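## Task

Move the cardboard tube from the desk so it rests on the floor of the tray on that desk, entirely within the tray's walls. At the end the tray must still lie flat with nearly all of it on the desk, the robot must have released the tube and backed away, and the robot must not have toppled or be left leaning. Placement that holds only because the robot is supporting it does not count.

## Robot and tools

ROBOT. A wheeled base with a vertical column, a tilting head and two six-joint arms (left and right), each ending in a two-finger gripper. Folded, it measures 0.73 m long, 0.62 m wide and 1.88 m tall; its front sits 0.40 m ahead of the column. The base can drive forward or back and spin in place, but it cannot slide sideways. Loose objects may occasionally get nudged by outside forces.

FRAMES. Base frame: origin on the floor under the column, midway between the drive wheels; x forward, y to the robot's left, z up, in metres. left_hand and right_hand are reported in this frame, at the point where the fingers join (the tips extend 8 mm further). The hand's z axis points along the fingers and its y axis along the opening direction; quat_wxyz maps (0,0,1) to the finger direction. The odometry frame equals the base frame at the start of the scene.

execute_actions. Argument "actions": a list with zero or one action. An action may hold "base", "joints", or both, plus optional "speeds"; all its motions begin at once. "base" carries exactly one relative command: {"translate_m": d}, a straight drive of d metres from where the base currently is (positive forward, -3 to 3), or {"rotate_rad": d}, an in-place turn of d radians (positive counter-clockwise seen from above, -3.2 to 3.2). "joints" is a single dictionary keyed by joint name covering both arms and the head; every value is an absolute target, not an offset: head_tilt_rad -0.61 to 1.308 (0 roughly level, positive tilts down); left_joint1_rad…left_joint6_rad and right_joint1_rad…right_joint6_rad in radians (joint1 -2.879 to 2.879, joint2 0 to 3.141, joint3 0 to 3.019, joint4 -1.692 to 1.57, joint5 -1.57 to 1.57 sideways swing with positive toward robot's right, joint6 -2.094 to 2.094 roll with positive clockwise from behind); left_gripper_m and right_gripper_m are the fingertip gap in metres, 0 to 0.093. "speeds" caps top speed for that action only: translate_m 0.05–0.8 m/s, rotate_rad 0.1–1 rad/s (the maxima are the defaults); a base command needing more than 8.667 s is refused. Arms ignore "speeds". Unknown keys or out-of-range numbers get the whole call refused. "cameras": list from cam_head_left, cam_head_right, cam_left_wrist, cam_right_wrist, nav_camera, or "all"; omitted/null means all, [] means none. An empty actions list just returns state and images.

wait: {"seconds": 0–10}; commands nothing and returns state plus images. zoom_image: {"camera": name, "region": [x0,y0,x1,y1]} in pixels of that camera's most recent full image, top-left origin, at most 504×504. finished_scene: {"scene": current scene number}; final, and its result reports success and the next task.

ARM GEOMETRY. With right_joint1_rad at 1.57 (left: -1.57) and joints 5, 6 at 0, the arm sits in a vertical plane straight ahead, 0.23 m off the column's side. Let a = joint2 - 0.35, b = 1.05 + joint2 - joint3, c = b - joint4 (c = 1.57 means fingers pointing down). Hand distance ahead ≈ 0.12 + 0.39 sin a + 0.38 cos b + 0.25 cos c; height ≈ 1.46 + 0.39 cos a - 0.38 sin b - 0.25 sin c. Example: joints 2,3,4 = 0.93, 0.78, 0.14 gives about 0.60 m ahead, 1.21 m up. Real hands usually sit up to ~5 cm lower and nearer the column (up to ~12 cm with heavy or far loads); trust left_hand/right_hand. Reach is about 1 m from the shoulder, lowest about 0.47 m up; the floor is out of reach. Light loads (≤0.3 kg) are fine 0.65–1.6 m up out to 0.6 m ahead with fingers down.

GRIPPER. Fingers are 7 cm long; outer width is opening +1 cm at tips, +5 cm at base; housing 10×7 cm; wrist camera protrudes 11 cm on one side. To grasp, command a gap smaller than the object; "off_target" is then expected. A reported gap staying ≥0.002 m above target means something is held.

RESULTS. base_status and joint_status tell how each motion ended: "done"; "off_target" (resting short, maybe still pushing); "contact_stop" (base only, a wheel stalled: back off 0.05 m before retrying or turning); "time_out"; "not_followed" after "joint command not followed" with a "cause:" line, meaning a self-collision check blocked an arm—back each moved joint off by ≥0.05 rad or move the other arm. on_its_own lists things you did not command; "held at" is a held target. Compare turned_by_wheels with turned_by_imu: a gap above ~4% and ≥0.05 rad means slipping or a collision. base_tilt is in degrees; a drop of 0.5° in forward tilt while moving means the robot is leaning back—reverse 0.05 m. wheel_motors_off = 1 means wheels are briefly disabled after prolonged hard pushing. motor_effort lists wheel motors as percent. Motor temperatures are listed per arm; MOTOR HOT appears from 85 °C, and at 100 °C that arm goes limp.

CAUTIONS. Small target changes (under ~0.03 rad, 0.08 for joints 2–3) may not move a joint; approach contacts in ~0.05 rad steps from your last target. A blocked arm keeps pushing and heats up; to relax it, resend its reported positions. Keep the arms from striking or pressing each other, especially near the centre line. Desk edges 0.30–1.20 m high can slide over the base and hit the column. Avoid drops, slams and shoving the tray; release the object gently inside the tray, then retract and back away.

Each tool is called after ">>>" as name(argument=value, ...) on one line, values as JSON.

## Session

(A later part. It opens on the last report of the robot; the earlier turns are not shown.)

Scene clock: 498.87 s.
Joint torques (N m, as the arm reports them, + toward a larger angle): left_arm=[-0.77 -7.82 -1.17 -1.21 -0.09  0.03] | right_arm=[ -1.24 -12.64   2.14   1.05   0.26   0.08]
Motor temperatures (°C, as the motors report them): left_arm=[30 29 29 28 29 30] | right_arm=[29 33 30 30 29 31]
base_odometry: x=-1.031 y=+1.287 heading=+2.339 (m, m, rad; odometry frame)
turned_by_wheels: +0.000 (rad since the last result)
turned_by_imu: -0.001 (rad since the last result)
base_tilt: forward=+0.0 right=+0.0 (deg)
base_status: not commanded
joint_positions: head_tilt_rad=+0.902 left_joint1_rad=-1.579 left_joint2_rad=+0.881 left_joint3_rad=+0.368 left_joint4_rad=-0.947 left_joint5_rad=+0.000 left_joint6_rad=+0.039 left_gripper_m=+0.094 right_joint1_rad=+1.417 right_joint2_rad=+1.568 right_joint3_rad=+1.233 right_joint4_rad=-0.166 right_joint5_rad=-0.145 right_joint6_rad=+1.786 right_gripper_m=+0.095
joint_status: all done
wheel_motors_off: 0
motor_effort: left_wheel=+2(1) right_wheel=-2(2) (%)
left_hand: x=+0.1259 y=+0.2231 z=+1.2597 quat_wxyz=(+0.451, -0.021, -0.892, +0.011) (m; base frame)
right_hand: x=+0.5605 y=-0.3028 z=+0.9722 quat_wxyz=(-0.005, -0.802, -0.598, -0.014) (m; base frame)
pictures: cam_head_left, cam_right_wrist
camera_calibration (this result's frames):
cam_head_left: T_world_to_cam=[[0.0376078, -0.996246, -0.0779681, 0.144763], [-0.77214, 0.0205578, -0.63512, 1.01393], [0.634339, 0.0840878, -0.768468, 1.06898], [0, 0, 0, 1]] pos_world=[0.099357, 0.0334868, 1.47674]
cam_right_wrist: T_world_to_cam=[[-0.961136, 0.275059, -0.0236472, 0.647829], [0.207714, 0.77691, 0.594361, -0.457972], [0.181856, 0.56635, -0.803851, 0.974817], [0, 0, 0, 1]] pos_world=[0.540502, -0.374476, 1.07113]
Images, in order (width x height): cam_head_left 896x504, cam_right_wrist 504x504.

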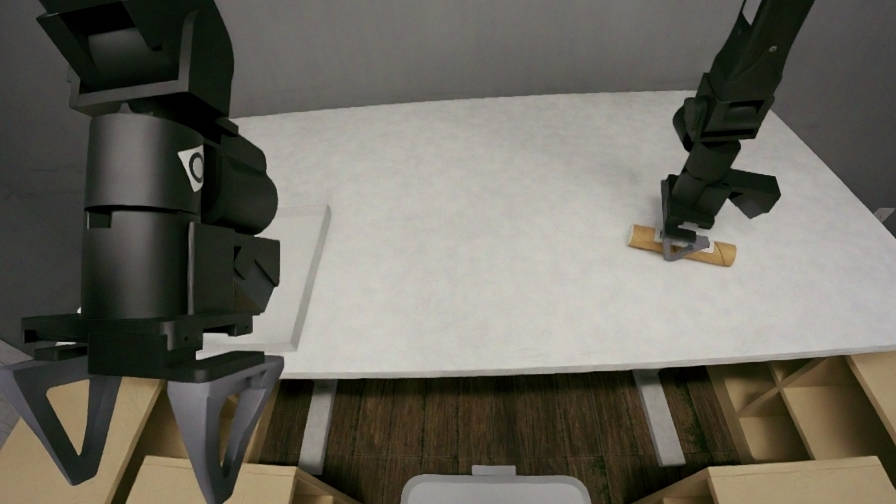

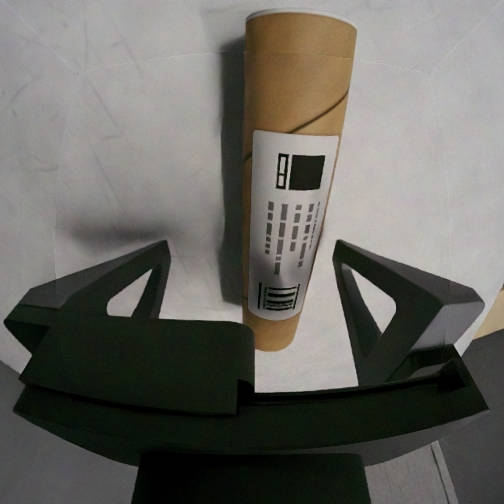

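>>> execute_actions(actions=[{"joints": {"right_joint2_rad": 1.602, "right_gripper_m": 0.075}}], cameras=["cam_head_left", "cam_right_wrist"])

Scene clock: 510.90 s.
Joint torques (N m, as the arm reports them, + toward a larger angle): left_arm=[-0.74 -8.   -1.18 -1.26 -0.06  0.03] | right_arm=[ -1.29 -12.32   1.94   0.95   0.24   0.13]
Motor temperatures (°C, as the motors report them): left_arm=[30 29 29 28 29 30] | right_arm=[29 33 30 30 29 31]
base_odometry: x=-1.031 y=+1.287 heading=+2.339 (m, m, rad; odometry frame)
turned_by_wheels: +0.000 (rad since the last result)
turned_by_imu: -0.001 (rad since the last result)
base_tilt: forward=+0.1 right=+0.0 (deg)
base_status: not commanded
joint_positions: head_tilt_rad=+0.902 left_joint1_rad=-1.579 left_joint2_rad=+0.881 left_joint3_rad=+0.368 left_joint4_rad=-0.947 left_joint5_rad=+0.000 left_joint6_rad=+0.039 left_gripper_m=+0.094 right_joint1_rad=+1.417 right_joint2_rad=+1.594 right_joint3_rad=+1.233 right_joint4_rad=-0.166 right_joint5_rad=-0.145 right_joint6_rad=+1.786 right_gripper_m=+0.075
joint_status: all done
wheel_motors_off: 0
motor_effort: left_wheel=+1(3) right_wheel=-2(3) (%)
left_hand: x=+0.1259 y=+0.2231 z=+1.2597 quat_wxyz=(+0.451, -0.021, -0.892, +0.011) (m; base frame)
right_hand: x=+0.5474 y=-0.3033 z=+0.9607 quat_wxyz=(+0.004, -0.803, -0.596, -0.004) (m; base frame)
pictures: cam_head_left, cam_right_wrist
camera_calibration (this result's frames):
cam_head_left: T_world_to_cam=[[0.0376078, -0.996246, -0.0779681, 0.144763], [-0.77214, 0.0205578, -0.63512, 1.01393], [0.634339, 0.0840878, -0.768468, 1.06898], [0, 0, 0, 1]] pos_world=[0.099357, 0.0334868, 1.47674]
cam_right_wrist: T_world_to_cam=[[-0.960451, 0.278444, 0.00190344, 0.611212], [0.225837, 0.774955, 0.59029, -0.454606], [0.162888, 0.567375, -0.807189, 0.982156], [0, 0, 0, 1]] pos_world=[0.529724, -0.37514, 1.05997]
Images, in order (width x height): cam_head_left 896x504, cam_right_wrist 504x504.

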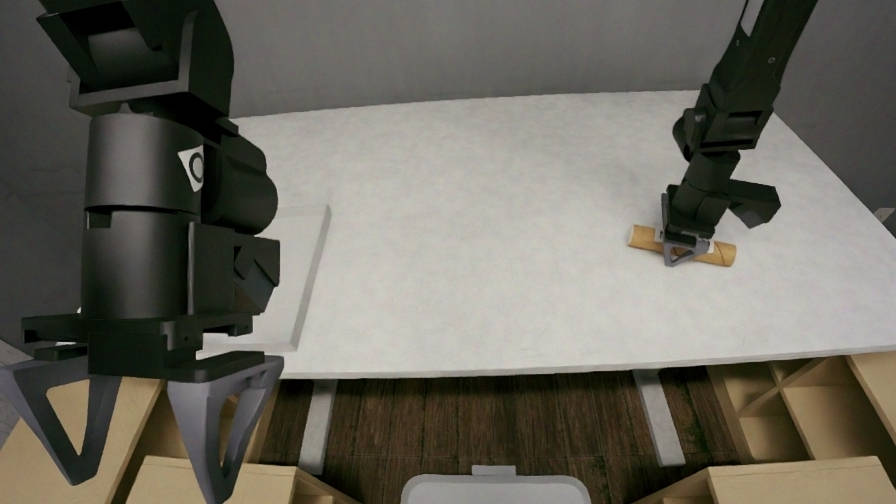

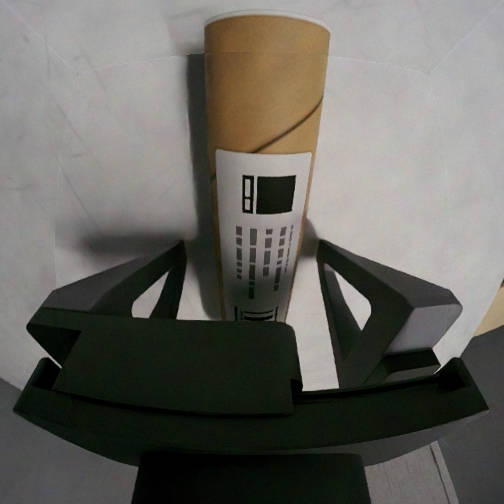

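>>> execute_actions(actions=[{"joints": {"right_gripper_m": 0.02}}], cameras=["cam_head_left", "cam_right_wrist"])

Scene clock: 518.17 s.
Joint torques (N m, as the arm reports them, + toward a larger angle): left_arm=[-0.77 -7.7  -1.2  -1.12 -0.07  0.06] | right_arm=[ -1.64 -13.01   1.96   0.9    0.22   0.12]
Motor temperatures (°C, as the motors report them): left_arm=[30 29 29 28 29 30] | right_arm=[29 33 30 30 29 31]
base_odometry: x=-1.031 y=+1.287 heading=+2.339 (m, m, rad; odometry frame)
turned_by_wheels: +0.000 (rad since the last result)
turned_by_imu: -0.001 (rad since the last result)
base_tilt: forward=+0.0 right=+0.0 (deg)
base_status: not commanded
joint_positions: head_tilt_rad=+0.902 left_joint1_rad=-1.579 left_joint2_rad=+0.881 left_joint3_rad=+0.368 left_joint4_rad=-0.947 left_joint5_rad=+0.000 left_joint6_rad=+0.039 left_gripper_m=+0.094 right_joint1_rad=+1.417 right_joint2_rad=+1.594 right_joint3_rad=+1.233 right_joint4_rad=-0.166 right_joint5_rad=-0.145 right_joint6_rad=+1.786 right_gripper_m=+0.036
joint_status: right_gripper_m off_target (ended at +0.036, target +0.020)
wheel_motors_off: 0
motor_effort: left_wheel=+3(2) right_wheel=-3(2) (%)
left_hand: x=+0.1259 y=+0.2231 z=+1.2597 quat_wxyz=(+0.451, -0.021, -0.892, +0.011) (m; base frame)
right_hand: x=+0.5474 y=-0.3033 z=+0.9607 quat_wxyz=(+0.004, -0.803, -0.596, -0.004) (m; base frame)
pictures: cam_head_left, cam_right_wrist
camera_calibration (this result's frames):
cam_head_left: T_world_to_cam=[[0.0376078, -0.996246, -0.0779681, 0.144763], [-0.77214, 0.0205578, -0.63512, 1.01393], [0.634339, 0.0840878, -0.768468, 1.06898], [0, 0, 0, 1]] pos_world=[0.099357, 0.0334868, 1.47674]
cam_right_wrist: T_world_to_cam=[[-0.960451, 0.278444, 0.00190344, 0.611212], [0.225837, 0.774955, 0.59029, -0.454606], [0.162888, 0.567375, -0.807189, 0.982156], [0, 0, 0, 1]] pos_world=[0.529724, -0.37514, 1.05997]
Images, in order (width x height): cam_head_left 896x504, cam_right_wrist 504x504.

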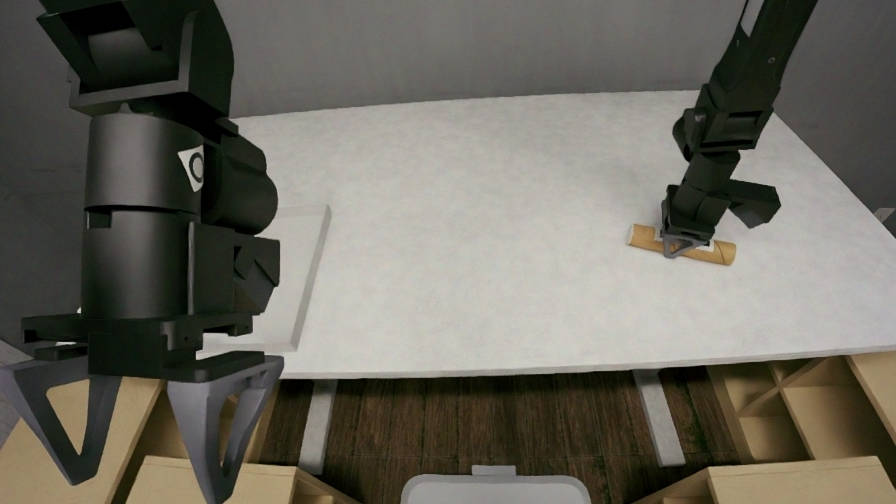

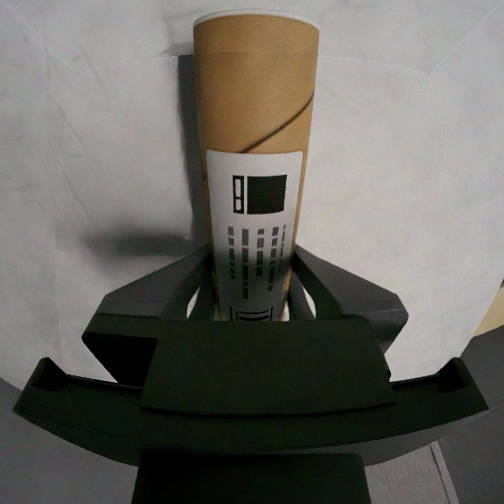

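>>> execute_actions(actions=[{"joints": {"right_joint2_rad": 1.45, "right_joint3_rad": 1.45, "right_joint4_rad": -0.52, "left_joint4_rad": 0.1}}], cameras=["cam_head_left", "cam_left_wrist", "cam_right_wrist"])

Scene clock: 620.13 s.
Joint torques (N m, as the arm reports them, + toward a larger angle): left_arm=[ -0.76 -10.18   0.35   1.04  -0.07   0.03] | right_arm=[ -1.35 -15.15   5.39  -0.21   0.25   0.14]
Motor temperatures (°C, as the motors report them): left_arm=[30 30 29 28 29 30] | right_arm=[29 34 30 30 29 31]
base_odometry: x=-1.031 y=+1.287 heading=+2.339 (m, m, rad; odometry frame)
turned_by_wheels: +0.000 (rad since the last result)
turned_by_imu: -0.002 (rad since the last result)
base_tilt: forward=+0.1 right=+0.0 (deg)
base_status: not commanded
joint_positions: head_tilt_rad=+0.902 left_joint1_rad=-1.579 left_joint2_rad=+0.881 left_joint3_rad=+0.368 left_joint4_rad=+0.088 left_joint5_rad=+0.000 left_joint6_rad=+0.039 left_gripper_m=+0.094 right_joint1_rad=+1.417 right_joint2_rad=+1.451 right_joint3_rad=+1.443 right_joint4_rad=-0.506 right_joint5_rad=-0.145 right_joint6_rad=+1.787 right_gripper_m=+0.036
joint_status: all done
wheel_motors_off: 0
motor_effort: left_wheel=+2(2) right_wheel=-2(2) (%)
left_hand: x=+0.3478 y=+0.2216 z=+1.1605 quat_wxyz=(-0.049, -0.021, -0.999, +0.002) (m; base frame)
right_hand: x=+0.6563 y=-0.2990 z=+1.0560 quat_wxyz=(+0.000, -0.802, -0.597, -0.009) (m; base frame)
pictures: cam_head_left, cam_left_wrist, cam_right_wrist
camera_calibration (this result's frames):
cam_head_left: T_world_to_cam=[[0.0376078, -0.996246, -0.0779681, 0.144763], [-0.77214, 0.0205578, -0.63512, 1.01393], [0.634339, 0.0840878, -0.768468, 1.06898], [0, 0, 0, 1]] pos_world=[0.099357, 0.0334868, 1.47674]
cam_left_wrist: T_world_to_cam=[[-0.0626691, -0.99799, -0.00943093, 0.258949], [-0.857167, 0.0489811, 0.512705, -0.300586], [-0.511212, 0.0402146, -0.858513, 1.29152], [0, 0, 0, 1]] pos_world=[0.418814, 0.221214, 1.26534]
cam_right_wrist: T_world_to_cam=[[-0.960768, 0.277149, -0.01068, 0.727519], [0.217219, 0.775839, 0.592359, -0.535097], [0.172458, 0.5668, -0.805603, 1.03074], [0, 0, 0, 1]] pos_world=[0.637451, -0.370703, 1.1551]
Images, in order (width x height): cam_head_left 896x504, cam_left_wrist 504x504, cam_right_wrist 504x504.

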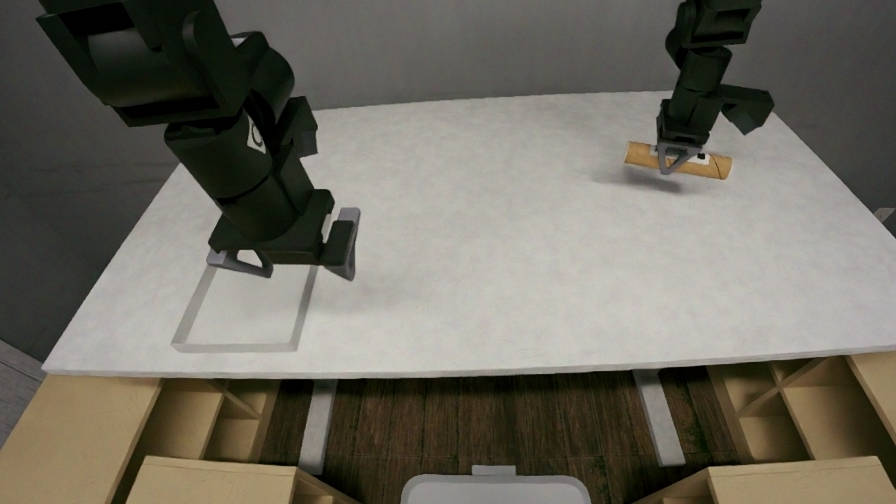

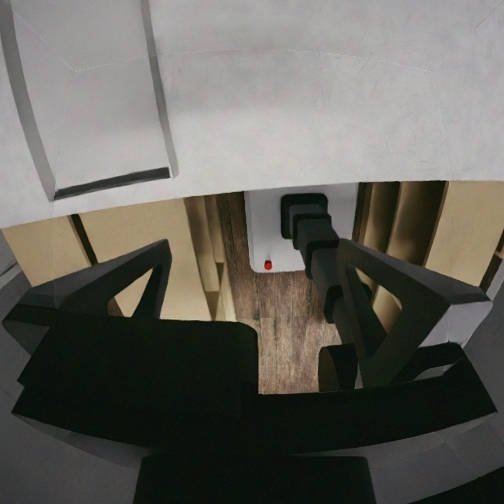

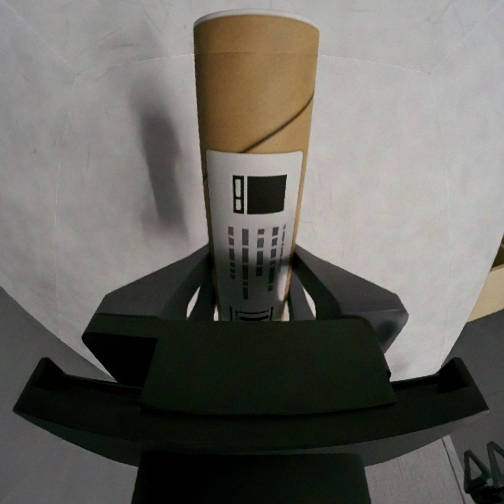

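>>> zoom_image(camera="cam_left_wrist", region=[180, 160, 400, 330])

Region (180, 160, 400, 330) of cam_left_wrist's 504x504 image, scaled by 2.291, with more detail than that image has; it fills the top 389 rows of this view, and the rest is white.

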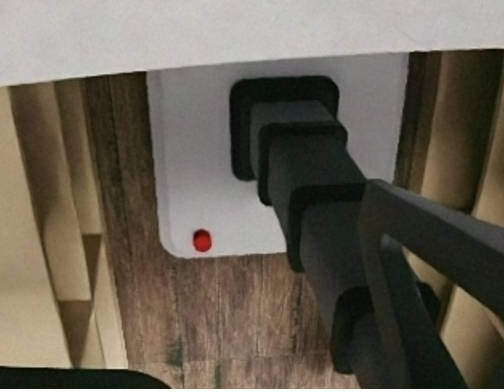

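>>> execute_actions(actions=[{"base": {"rotate_rad": 0.55}, "joints": {"head_tilt_rad": 0.8, "right_joint1_rad": 2.2, "right_joint2_rad": 1.6, "right_joint3_rad": 1.74, "right_joint4_rad": -0.755, "right_joint5_rad": 0.535, "right_joint6_rad": 0.835, "left_joint4_rad": -0.95}}], cameras=["cam_head_left", "cam_head_right", "cam_right_wrist"])

Scene clock: 651.07 s.
Joint torques (N m, as the arm reports them, + toward a larger angle): left_arm=[-0.73 -7.59 -1.18 -1.71 -0.08  0.04] | right_arm=[ 10.08 -15.5    5.81  -0.18   0.25  -0.08]
Motor temperatures (°C, as the motors report them): left_arm=[30 30 29 28 29 30] | right_arm=[29 36 31 30 29 31]
base_odometry: x=-1.031 y=+1.287 heading=+2.888 (m, m, rad; odometry frame)
turned_by_wheels: +0.549 (rad since the last result)
turned_by_imu: +0.544 (rad since the last result)
base_tilt: forward=+0.0 right=+0.0 (deg)
base_status: done
joint_positions: head_tilt_rad=+0.816 left_joint1_rad=-1.579 left_joint2_rad=+0.881 left_joint3_rad=+0.368 left_joint4_rad=-0.934 left_joint5_rad=+0.000 left_joint6_rad=+0.039 left_gripper_m=+0.094 right_joint1_rad=+2.213 right_joint2_rad=+1.605 right_joint3_rad=+1.736 right_joint4_rad=-0.738 right_joint5_rad=+0.531 right_joint6_rad=+0.843 right_gripper_m=+0.036
joint_status: all done
wheel_motors_off: 0
motor_effort: left_wheel=-4(58) right_wheel=+5(51) (%)
left_hand: x=+0.1277 y=+0.2230 z=+1.2573 quat_wxyz=(+0.446, -0.021, -0.895, +0.011) (m; base frame)
right_hand: x=+0.6638 y=+0.1028 z=+1.1187 quat_wxyz=(-0.002, -0.244, -0.970, -0.010) (m; base frame)
pictures: cam_head_left, cam_head_right, cam_right_wrist
camera_calibration (this result's frames):
cam_head_left: T_world_to_cam=[[0.0441328, -0.996246, -0.0744693, 0.139048], [-0.715044, 0.0205578, -0.698778, 1.10911], [0.697685, 0.0840878, -0.711452, 0.978011], [0, 0, 0, 1]] pos_world=[0.104582, 0.0334868, 1.48119]
cam_head_right: T_world_to_cam=[[0.0458862, -0.996837, -0.0648835, 0.0735013], [-0.714762, 0.0126122, -0.699254, 1.11043], [0.697861, 0.0784623, -0.711922, 0.975351], [0, 0, 0, 1]] pos_world=[0.109657, -0.0172644, 1.47561]
cam_right_wrist: T_world_to_cam=[[-0.464384, -0.885424, -0.0192896, 0.423612], [-0.725598, 0.36789, 0.581519, -0.205691], [-0.507795, 0.284045, -0.813304, 1.34147], [0, 0, 0, 1]] pos_world=[0.728663, 0.0697099, 1.21881]
Images, in order (width x height): cam_head_left 896x504, cam_head_right 896x504, cam_right_wrist 504x504.

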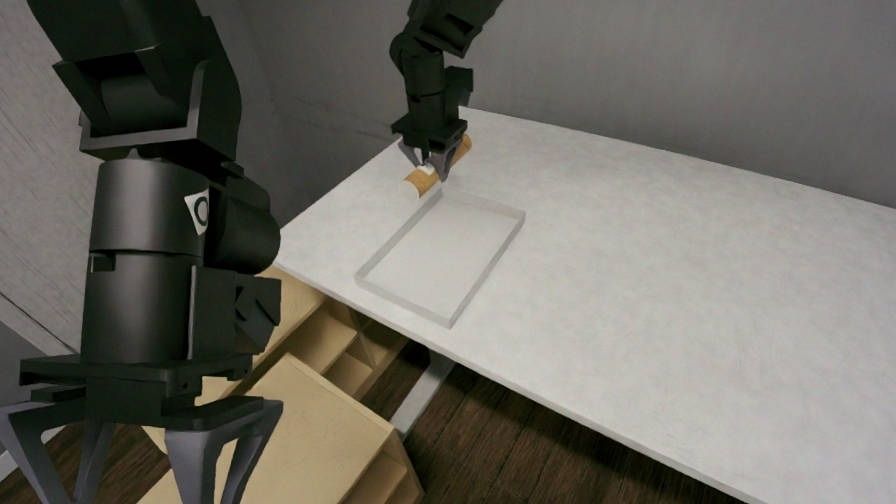

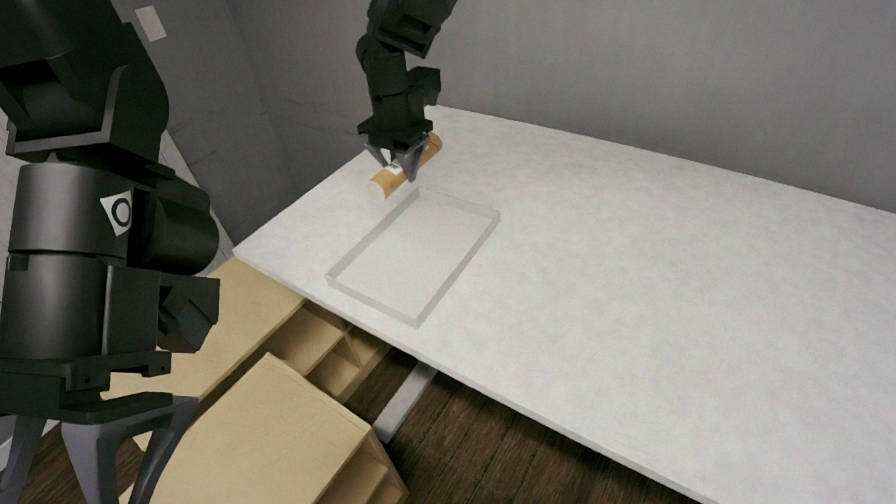

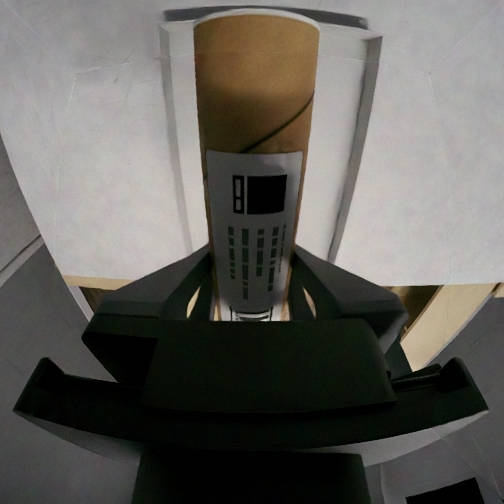

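>>> zoom_image(camera="cam_head_left", region=[340, 110, 560, 340])

Region (340, 110, 560, 340) of cam_head_left's 896x504 image, scaled by 2.191, with more detail than that image has; it fills the left 482 columns of this view, and the rest is white.

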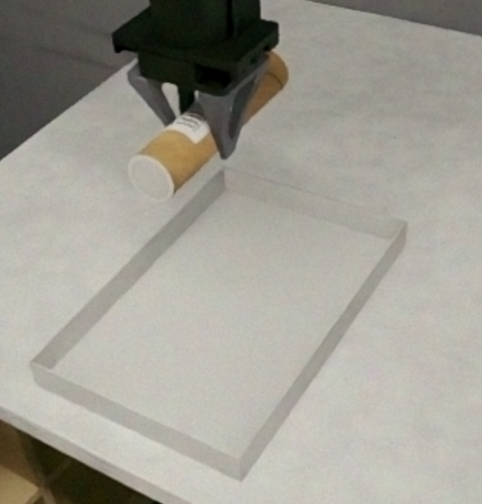

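>>> execute_actions(actions=[{"joints": {"right_joint1_rad": 2.12, "right_joint2_rad": 1.845, "right_joint3_rad": 1.84, "right_joint4_rad": -0.567, "right_joint5_rad": 0.462, "right_joint6_rad": 0.795}}], cameras=["cam_head_left", "cam_right_wrist"])

Scene clock: 703.67 s.
Joint torques (N m, as the arm reports them, + toward a larger angle): left_arm=[-0.54 -7.56 -1.2  -1.69 -0.08  0.04] | right_arm=[ 12.62 -16.72   6.12   0.84  -0.05  -0.09]
Motor temperatures (°C, as the motors report them): left_arm=[30 30 29 29 29 30] | right_arm=[29 37 32 30 29 31]
base_odometry: x=-1.031 y=+1.287 heading=+2.887 (m, m, rad; odometry frame)
turned_by_wheels: +0.000 (rad since the last result)
turned_by_imu: -0.002 (rad since the last result)
base_tilt: forward=+0.0 right=+0.1 (deg)
base_status: not commanded
joint_positions: head_tilt_rad=+0.816 left_joint1_rad=-1.579 left_joint2_rad=+0.881 left_joint3_rad=+0.368 left_joint4_rad=-0.934 left_joint5_rad=+0.000 left_joint6_rad=+0.039 left_gripper_m=+0.094 right_joint1_rad=+2.112 right_joint2_rad=+1.852 right_joint3_rad=+1.821 right_joint4_rad=-0.576 right_joint5_rad=+0.464 right_joint6_rad=+0.805 right_gripper_m=+0.036
joint_status: all done
wheel_motors_off: 0
motor_effort: left_wheel=-9(9) right_wheel=+9(9) (%)
left_hand: x=+0.1277 y=+0.2230 z=+1.2573 quat_wxyz=(+0.446, -0.021, -0.895, +0.011) (m; base frame)
right_hand: x=+0.6351 y=+0.1011 z=+0.9776 quat_wxyz=(+0.005, -0.250, -0.968, +0.004) (m; base frame)
pictures: cam_head_left, cam_right_wrist
camera_calibration (this result's frames):
cam_head_left: T_world_to_cam=[[0.044136, -0.996246, -0.0744674, 0.139045], [-0.715013, 0.0205578, -0.698809, 1.10916], [0.697716, 0.0840878, -0.711422, 0.977963], [0, 0, 0, 1]] pos_world=[0.104585, 0.0334868, 1.48119]
cam_right_wrist: T_world_to_cam=[[-0.475196, -0.879812, 0.0109046, 0.382861], [-0.709015, 0.390227, 0.587385, -0.162332], [-0.521044, 0.271392, -0.809234, 1.21838], [0, 0, 0, 1]] pos_world=[0.701668, 0.0695338, 1.07713]
Images, in order (width x height): cam_head_left 896x504, cam_right_wrist 504x504.

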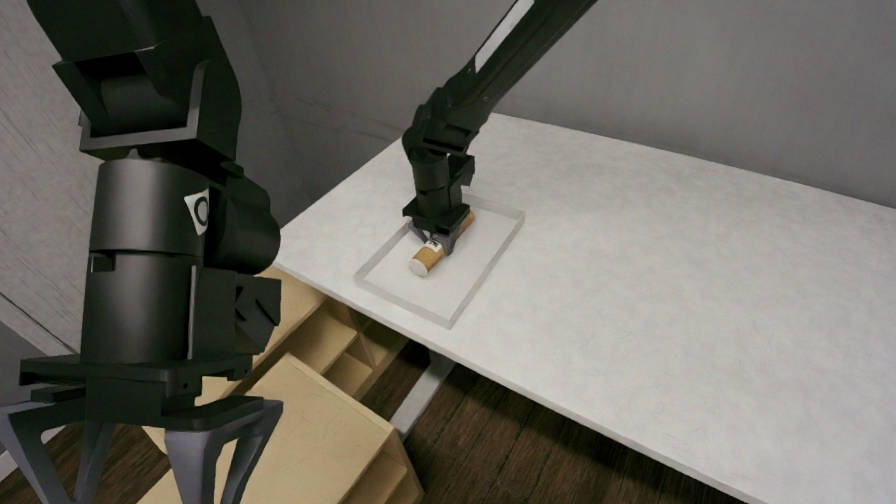

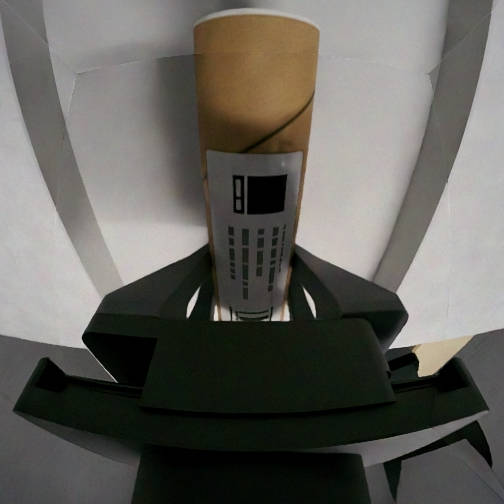

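>>> zoom_image(camera="cam_head_left", region=[350, 180, 530, 335])

>>> zoom_image(camera="cam_right_wrist", region=[0, 150, 504, 330])

Region (350, 180, 530, 335) of cam_head_left's 896x504 image, scaled by 2.800, with more detail than that image has; it fills the top 434 rows of this view, and the rest is white.

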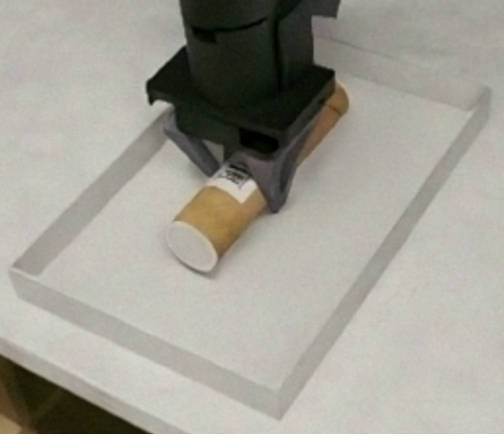

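Region (0, 150, 504, 330) of cam_right_wrist's 504x504 image, scaled by 1.000; it fills the top 180 rows of this view, and the rest is white.

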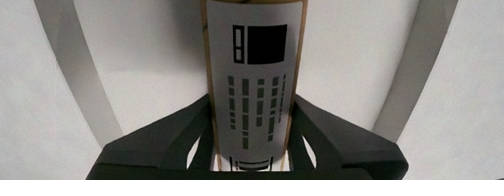

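>>> execute_actions(actions=[{"joints": {"right_joint2_rad": 1.872}}], cameras=["cam_head_left", "cam_right_wrist"])

Scene clock: 731.40 s.
Joint torques (N m, as the arm reports them, + toward a larger angle): left_arm=[-0.62 -7.39 -1.17 -1.65 -0.07  0.02] | right_arm=[ 12.46 -14.53   6.26   1.03  -0.07  -0.11]
Motor temperatures (°C, as the motors report them): left_arm=[30 30 29 29 29 30] | right_arm=[30 37 32 30 29 31]
base_odometry: x=-1.031 y=+1.287 heading=+2.887 (m, m, rad; odometry frame)
turned_by_wheels: +0.000 (rad since the last result)
turned_by_imu: -0.001 (rad since the last result)
base_tilt: forward=+0.0 right=+0.0 (deg)
base_status: not commanded
joint_positions: head_tilt_rad=+0.816 left_joint1_rad=-1.579 left_joint2_rad=+0.881 left_joint3_rad=+0.368 left_joint4_rad=-0.934 left_joint5_rad=+0.000 left_joint6_rad=+0.039 left_gripper_m=+0.094 right_joint1_rad=+2.112 right_joint2_rad=+1.861 right_joint3_rad=+1.821 right_joint4_rad=-0.576 right_joint5_rad=+0.464 right_joint6_rad=+0.805 right_gripper_m=+0.036
joint_status: all done
wheel_motors_off: 0
motor_effort: left_wheel=-10(11) right_wheel=+9(8) (%)
left_hand: x=+0.1277 y=+0.2230 z=+1.2573 quat_wxyz=(+0.446, -0.021, -0.895, +0.011) (m; base frame)
right_hand: x=+0.6298 y=+0.1020 z=+0.9727 quat_wxyz=(+0.009, -0.248, -0.969, +0.006) (m; base frame)
pictures: cam_head_left, cam_right_wrist
camera_calibration (this result's frames):
cam_head_left: T_world_to_cam=[[0.0441363, -0.996246, -0.0744672, 0.139045], [-0.715011, 0.0205578, -0.698811, 1.10916], [0.697718, 0.0840878, -0.71142, 0.977959], [0, 0, 0, 1]] pos_world=[0.104585, 0.0334868, 1.48119]
cam_right_wrist: T_world_to_cam=[[-0.471332, -0.881793, 0.0169374, 0.373162], [-0.705854, 0.388665, 0.592208, -0.17009], [-0.528788, 0.267171, -0.805607, 1.21313], [0, 0, 0, 1]] pos_world=[0.697315, 0.0710455, 1.07172]
Images, in order (width x height): cam_head_left 896x504, cam_right_wrist 504x504.

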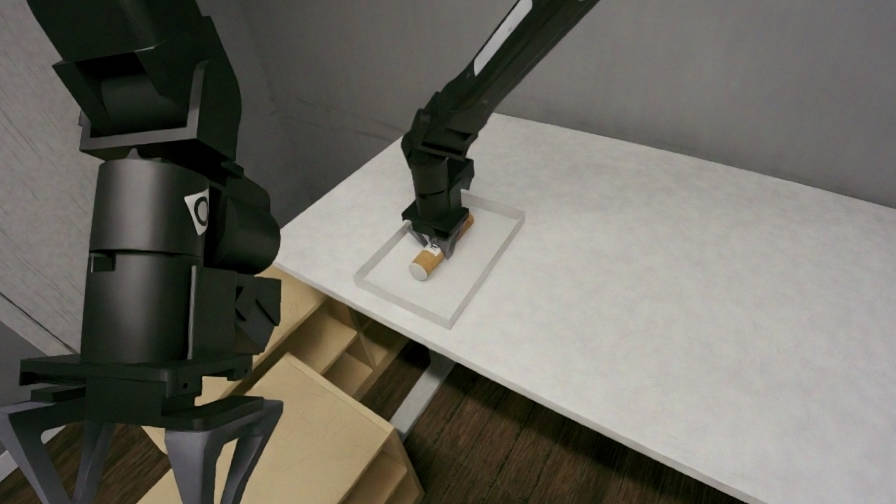

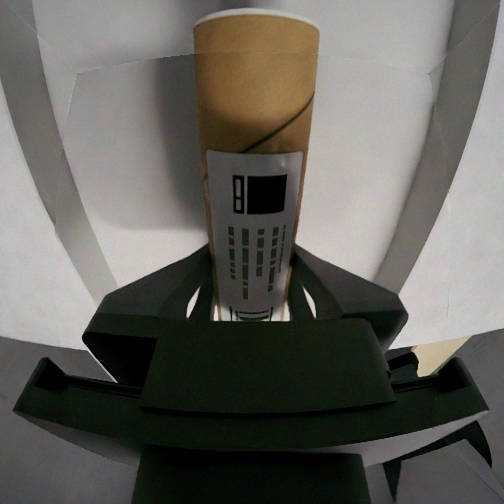

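>>> execute_actions(actions=[{"joints": {"right_gripper_m": 0.09}}], cameras=["cam_head_left", "cam_right_wrist"])

Scene clock: 735.07 s.
Joint torques (N m, as the arm reports them, + toward a larger angle): left_arm=[-0.59 -7.82 -1.11 -1.64 -0.09  0.04] | right_arm=[ 12.77 -14.81   6.16   0.89  -0.08  -0.09]
Motor temperatures (°C, as the motors report them): left_arm=[30 30 29 29 29 30] | right_arm=[30 37 32 30 29 31]
base_odometry: x=-1.031 y=+1.287 heading=+2.887 (m, m, rad; odometry frame)
turned_by_wheels: +0.000 (rad since the last result)
turned_by_imu: -0.001 (rad since the last result)
base_tilt: forward=+0.1 right=+0.0 (deg)
base_status: not commanded
joint_positions: head_tilt_rad=+0.816 left_joint1_rad=-1.579 left_joint2_rad=+0.881 left_joint3_rad=+0.368 left_joint4_rad=-0.934 left_joint5_rad=+0.000 left_joint6_rad=+0.039 left_gripper_m=+0.094 right_joint1_rad=+2.112 right_joint2_rad=+1.861 right_joint3_rad=+1.821 right_joint4_rad=-0.576 right_joint5_rad=+0.464 right_joint6_rad=+0.805 right_gripper_m=+0.090
joint_status: all done
wheel_motors_off: 0
motor_effort: left_wheel=-9(6) right_wheel=+9(9) (%)
left_hand: x=+0.1277 y=+0.2230 z=+1.2573 quat_wxyz=(+0.446, -0.021, -0.895, +0.011) (m; base frame)
right_hand: x=+0.6298 y=+0.1020 z=+0.9727 quat_wxyz=(+0.009, -0.248, -0.969, +0.006) (m; base frame)
pictures: cam_head_left, cam_right_wrist
camera_calibration (this result's frames):
cam_head_left: T_world_to_cam=[[0.0441363, -0.996246, -0.0744672, 0.139045], [-0.715011, 0.0205578, -0.698811, 1.10916], [0.697719, 0.0840878, -0.711419, 0.977959], [0, 0, 0, 1]] pos_world=[0.104585, 0.0334868, 1.48119]
cam_right_wrist: T_world_to_cam=[[-0.471332, -0.881793, 0.0169374, 0.373162], [-0.705854, 0.388665, 0.592208, -0.17009], [-0.528788, 0.267171, -0.805607, 1.21313], [0, 0, 0, 1]] pos_world=[0.697315, 0.0710455, 1.07172]
Images, in order (width x height): cam_head_left 896x504, cam_right_wrist 504x504.

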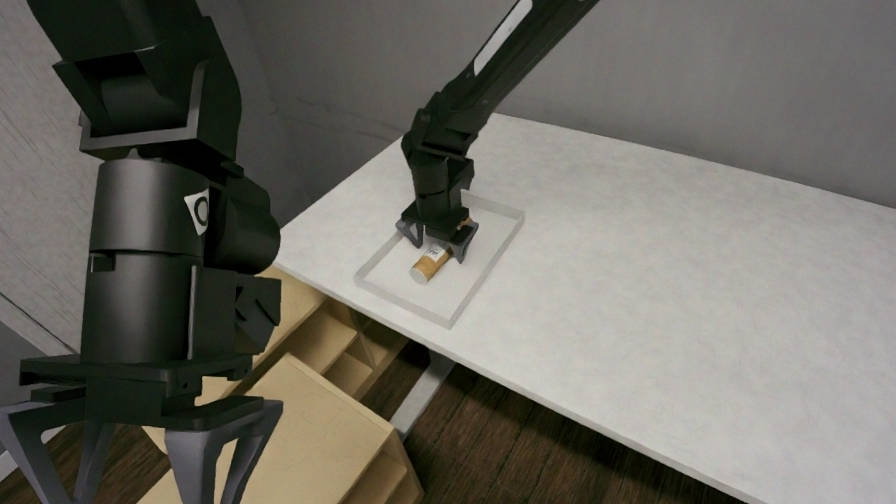

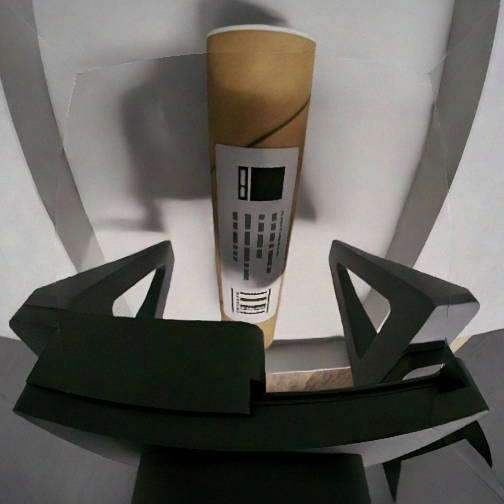

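>>> execute_actions(actions=[{"joints": {"right_joint2_rad": 1.45, "right_joint4_rad": -0.97}}], cameras=["cam_head_left", "cam_right_wrist"])

Scene clock: 760.00 s.
Joint torques (N m, as the arm reports them, + toward a larger angle): left_arm=[-0.92 -7.89 -1.13 -1.7  -0.08  0.05] | right_arm=[  9.12 -17.48   8.23  -0.07  -0.03  -0.12]
Motor temperatures (°C, as the motors report them): left_arm=[30 30 29 29 29 30] | right_arm=[30 37 32 30 29 31]
base_odometry: x=-1.031 y=+1.287 heading=+2.887 (m, m, rad; odometry frame)
turned_by_wheels: +0.000 (rad since the last result)
turned_by_imu: -0.002 (rad since the last result)
base_tilt: forward=+0.0 right=+0.0 (deg)
base_status: not commanded
joint_positions: head_tilt_rad=+0.816 left_joint1_rad=-1.579 left_joint2_rad=+0.881 left_joint3_rad=+0.368 left_joint4_rad=-0.934 left_joint5_rad=+0.000 left_joint6_rad=+0.039 left_gripper_m=+0.094 right_joint1_rad=+2.112 right_joint2_rad=+1.460 right_joint3_rad=+1.827 right_joint4_rad=-0.956 right_joint5_rad=+0.464 right_joint6_rad=+0.805 right_gripper_m=+0.090
joint_status: all done
wheel_motors_off: 0
motor_effort: left_wheel=-11(10) right_wheel=+10(11) (%)
left_hand: x=+0.1277 y=+0.2230 z=+1.2573 quat_wxyz=(+0.446, -0.021, -0.895, +0.011) (m; base frame)
right_hand: x=+0.7286 y=+0.0146 z=+1.1976 quat_wxyz=(-0.002, -0.254, -0.967, +0.000) (m; base frame)
pictures: cam_head_left, cam_right_wrist
camera_calibration (this result's frames):
cam_head_left: T_world_to_cam=[[0.0441369, -0.996246, -0.0744668, 0.139044], [-0.715005, 0.0205578, -0.698817, 1.10917], [0.697725, 0.0840878, -0.711414, 0.97795], [0, 0, 0, 1]] pos_world=[0.104586, 0.0334868, 1.48119]
cam_right_wrist: T_world_to_cam=[[-0.482154, -0.876086, -0.000531981, 0.367528], [-0.714648, 0.392955, 0.578675, -0.177053], [-0.50676, 0.279391, -0.815558, 1.4656], [0, 0, 0, 1]] pos_world=[0.793382, -0.0179152, 1.29793]
Images, in order (width x height): cam_head_left 896x504, cam_right_wrist 504x504.

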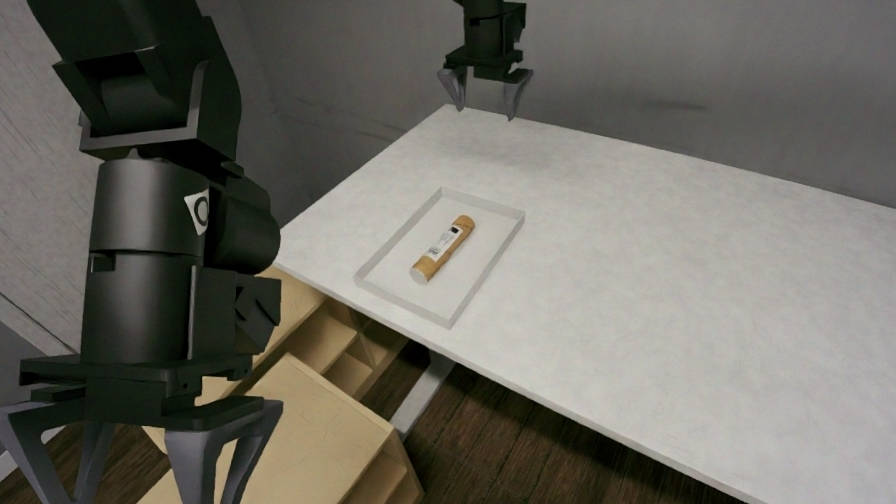

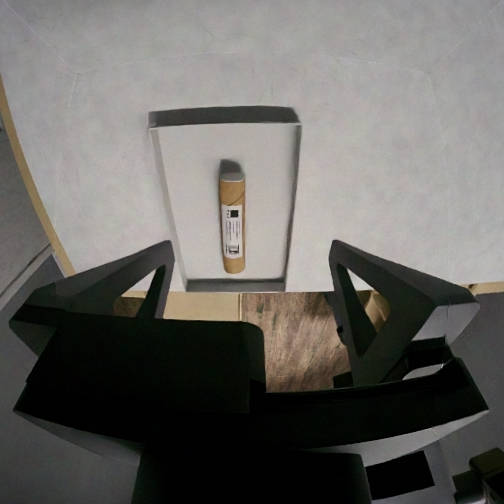

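>>> execute_actions(actions=[{"base": {"rotate_rad": -0.55}, "joints": {"right_joint1_rad": 1.57, "right_joint2_rad": 1.0, "right_joint3_rad": 1.05, "right_joint4_rad": -0.8, "right_joint5_rad": 0.0, "right_joint6_rad": 0.0}}], cameras=["cam_head_left", "cam_head_right"])

Scene clock: 768.20 s.
Joint torques (N m, as the arm reports them, + toward a larger angle): left_arm=[-0.8  -7.74 -1.21 -1.61 -0.08  0.04] | right_arm=[  2.03 -12.25   6.42   0.15  -0.22  -0.12]
Motor temperatures (°C, as the motors report them): left_arm=[30 30 29 29 29 30] | right_arm=[30 38 33 30 29 31]
base_odometry: x=-1.031 y=+1.287 heading=+2.340 (m, m, rad; odometry frame)
turned_by_wheels: -0.547 (rad since the last result)
turned_by_imu: -0.548 (rad since the last result)
base_tilt: forward=+0.0 right=+0.0 (deg)
base_status: done
joint_positions: head_tilt_rad=+0.816 left_joint1_rad=-1.579 left_joint2_rad=+0.881 left_joint3_rad=+0.368 left_joint4_rad=-0.934 left_joint5_rad=+0.000 left_joint6_rad=+0.039 left_gripper_m=+0.094 right_joint1_rad=+1.564 right_joint2_rad=+1.009 right_joint3_rad=+1.029 right_joint4_rad=-0.805 right_joint5_rad=+0.004 right_joint6_rad=+0.011 right_gripper_m=+0.090
joint_status: all done
wheel_motors_off: 0
motor_effort: left_wheel=+2(41) right_wheel=-1(29) (%)
left_hand: x=+0.1277 y=+0.2230 z=+1.2573 quat_wxyz=(+0.446, -0.021, -0.895, +0.011) (m; base frame)
right_hand: x=+0.4946 y=-0.2292 z=+1.1951 quat_wxyz=(+0.131, -0.007, -0.991, +0.005) (m; base frame)
pictures: cam_head_left, cam_head_right
camera_calibration (this result's frames):
cam_head_left: T_world_to_cam=[[0.0441387, -0.996246, -0.0744658, 0.139043], [-0.714988, 0.0205578, -0.698835, 1.1092], [0.697742, 0.0840878, -0.711397, 0.977923], [0, 0, 0, 1]] pos_world=[0.104587, 0.0334868, 1.48119]
cam_head_right: T_world_to_cam=[[0.0458914, -0.996837, -0.0648798, 0.0734954], [-0.714706, 0.0126122, -0.699311, 1.11051], [0.697918, 0.0784623, -0.711867, 0.975263], [0, 0, 0, 1]] pos_world=[0.109662, -0.0172644, 1.47562]
Images, in order (width x height): cam_head_left 896x504, cam_head_right 896x504.

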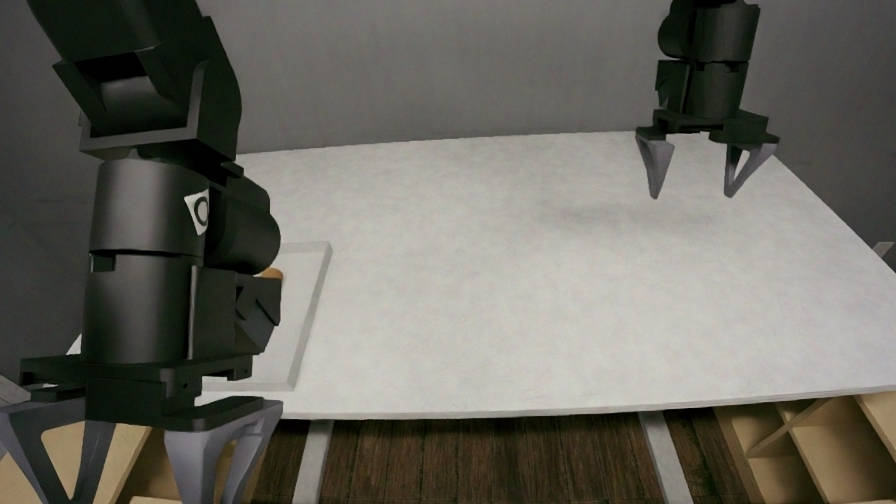

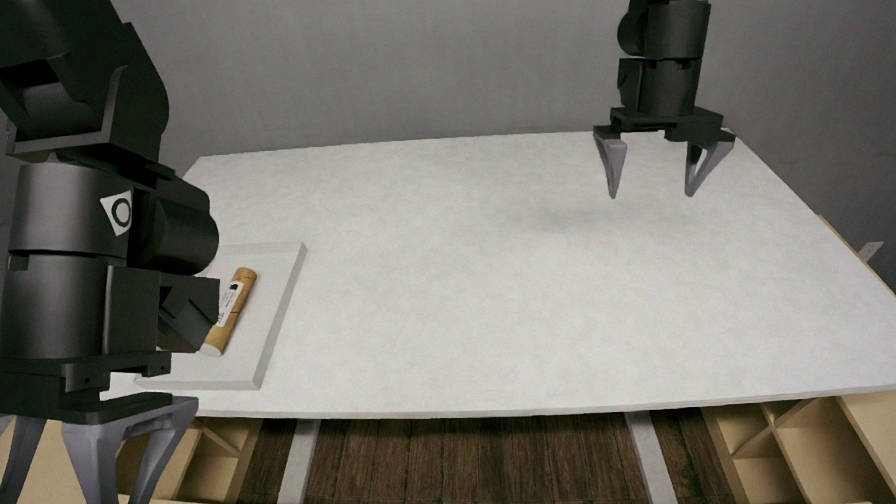

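The tube lies inside the tray and the robot is clear of it. Ending scene 1.

>>> finished_scene(scene=1)

The scene is finished: the task was done.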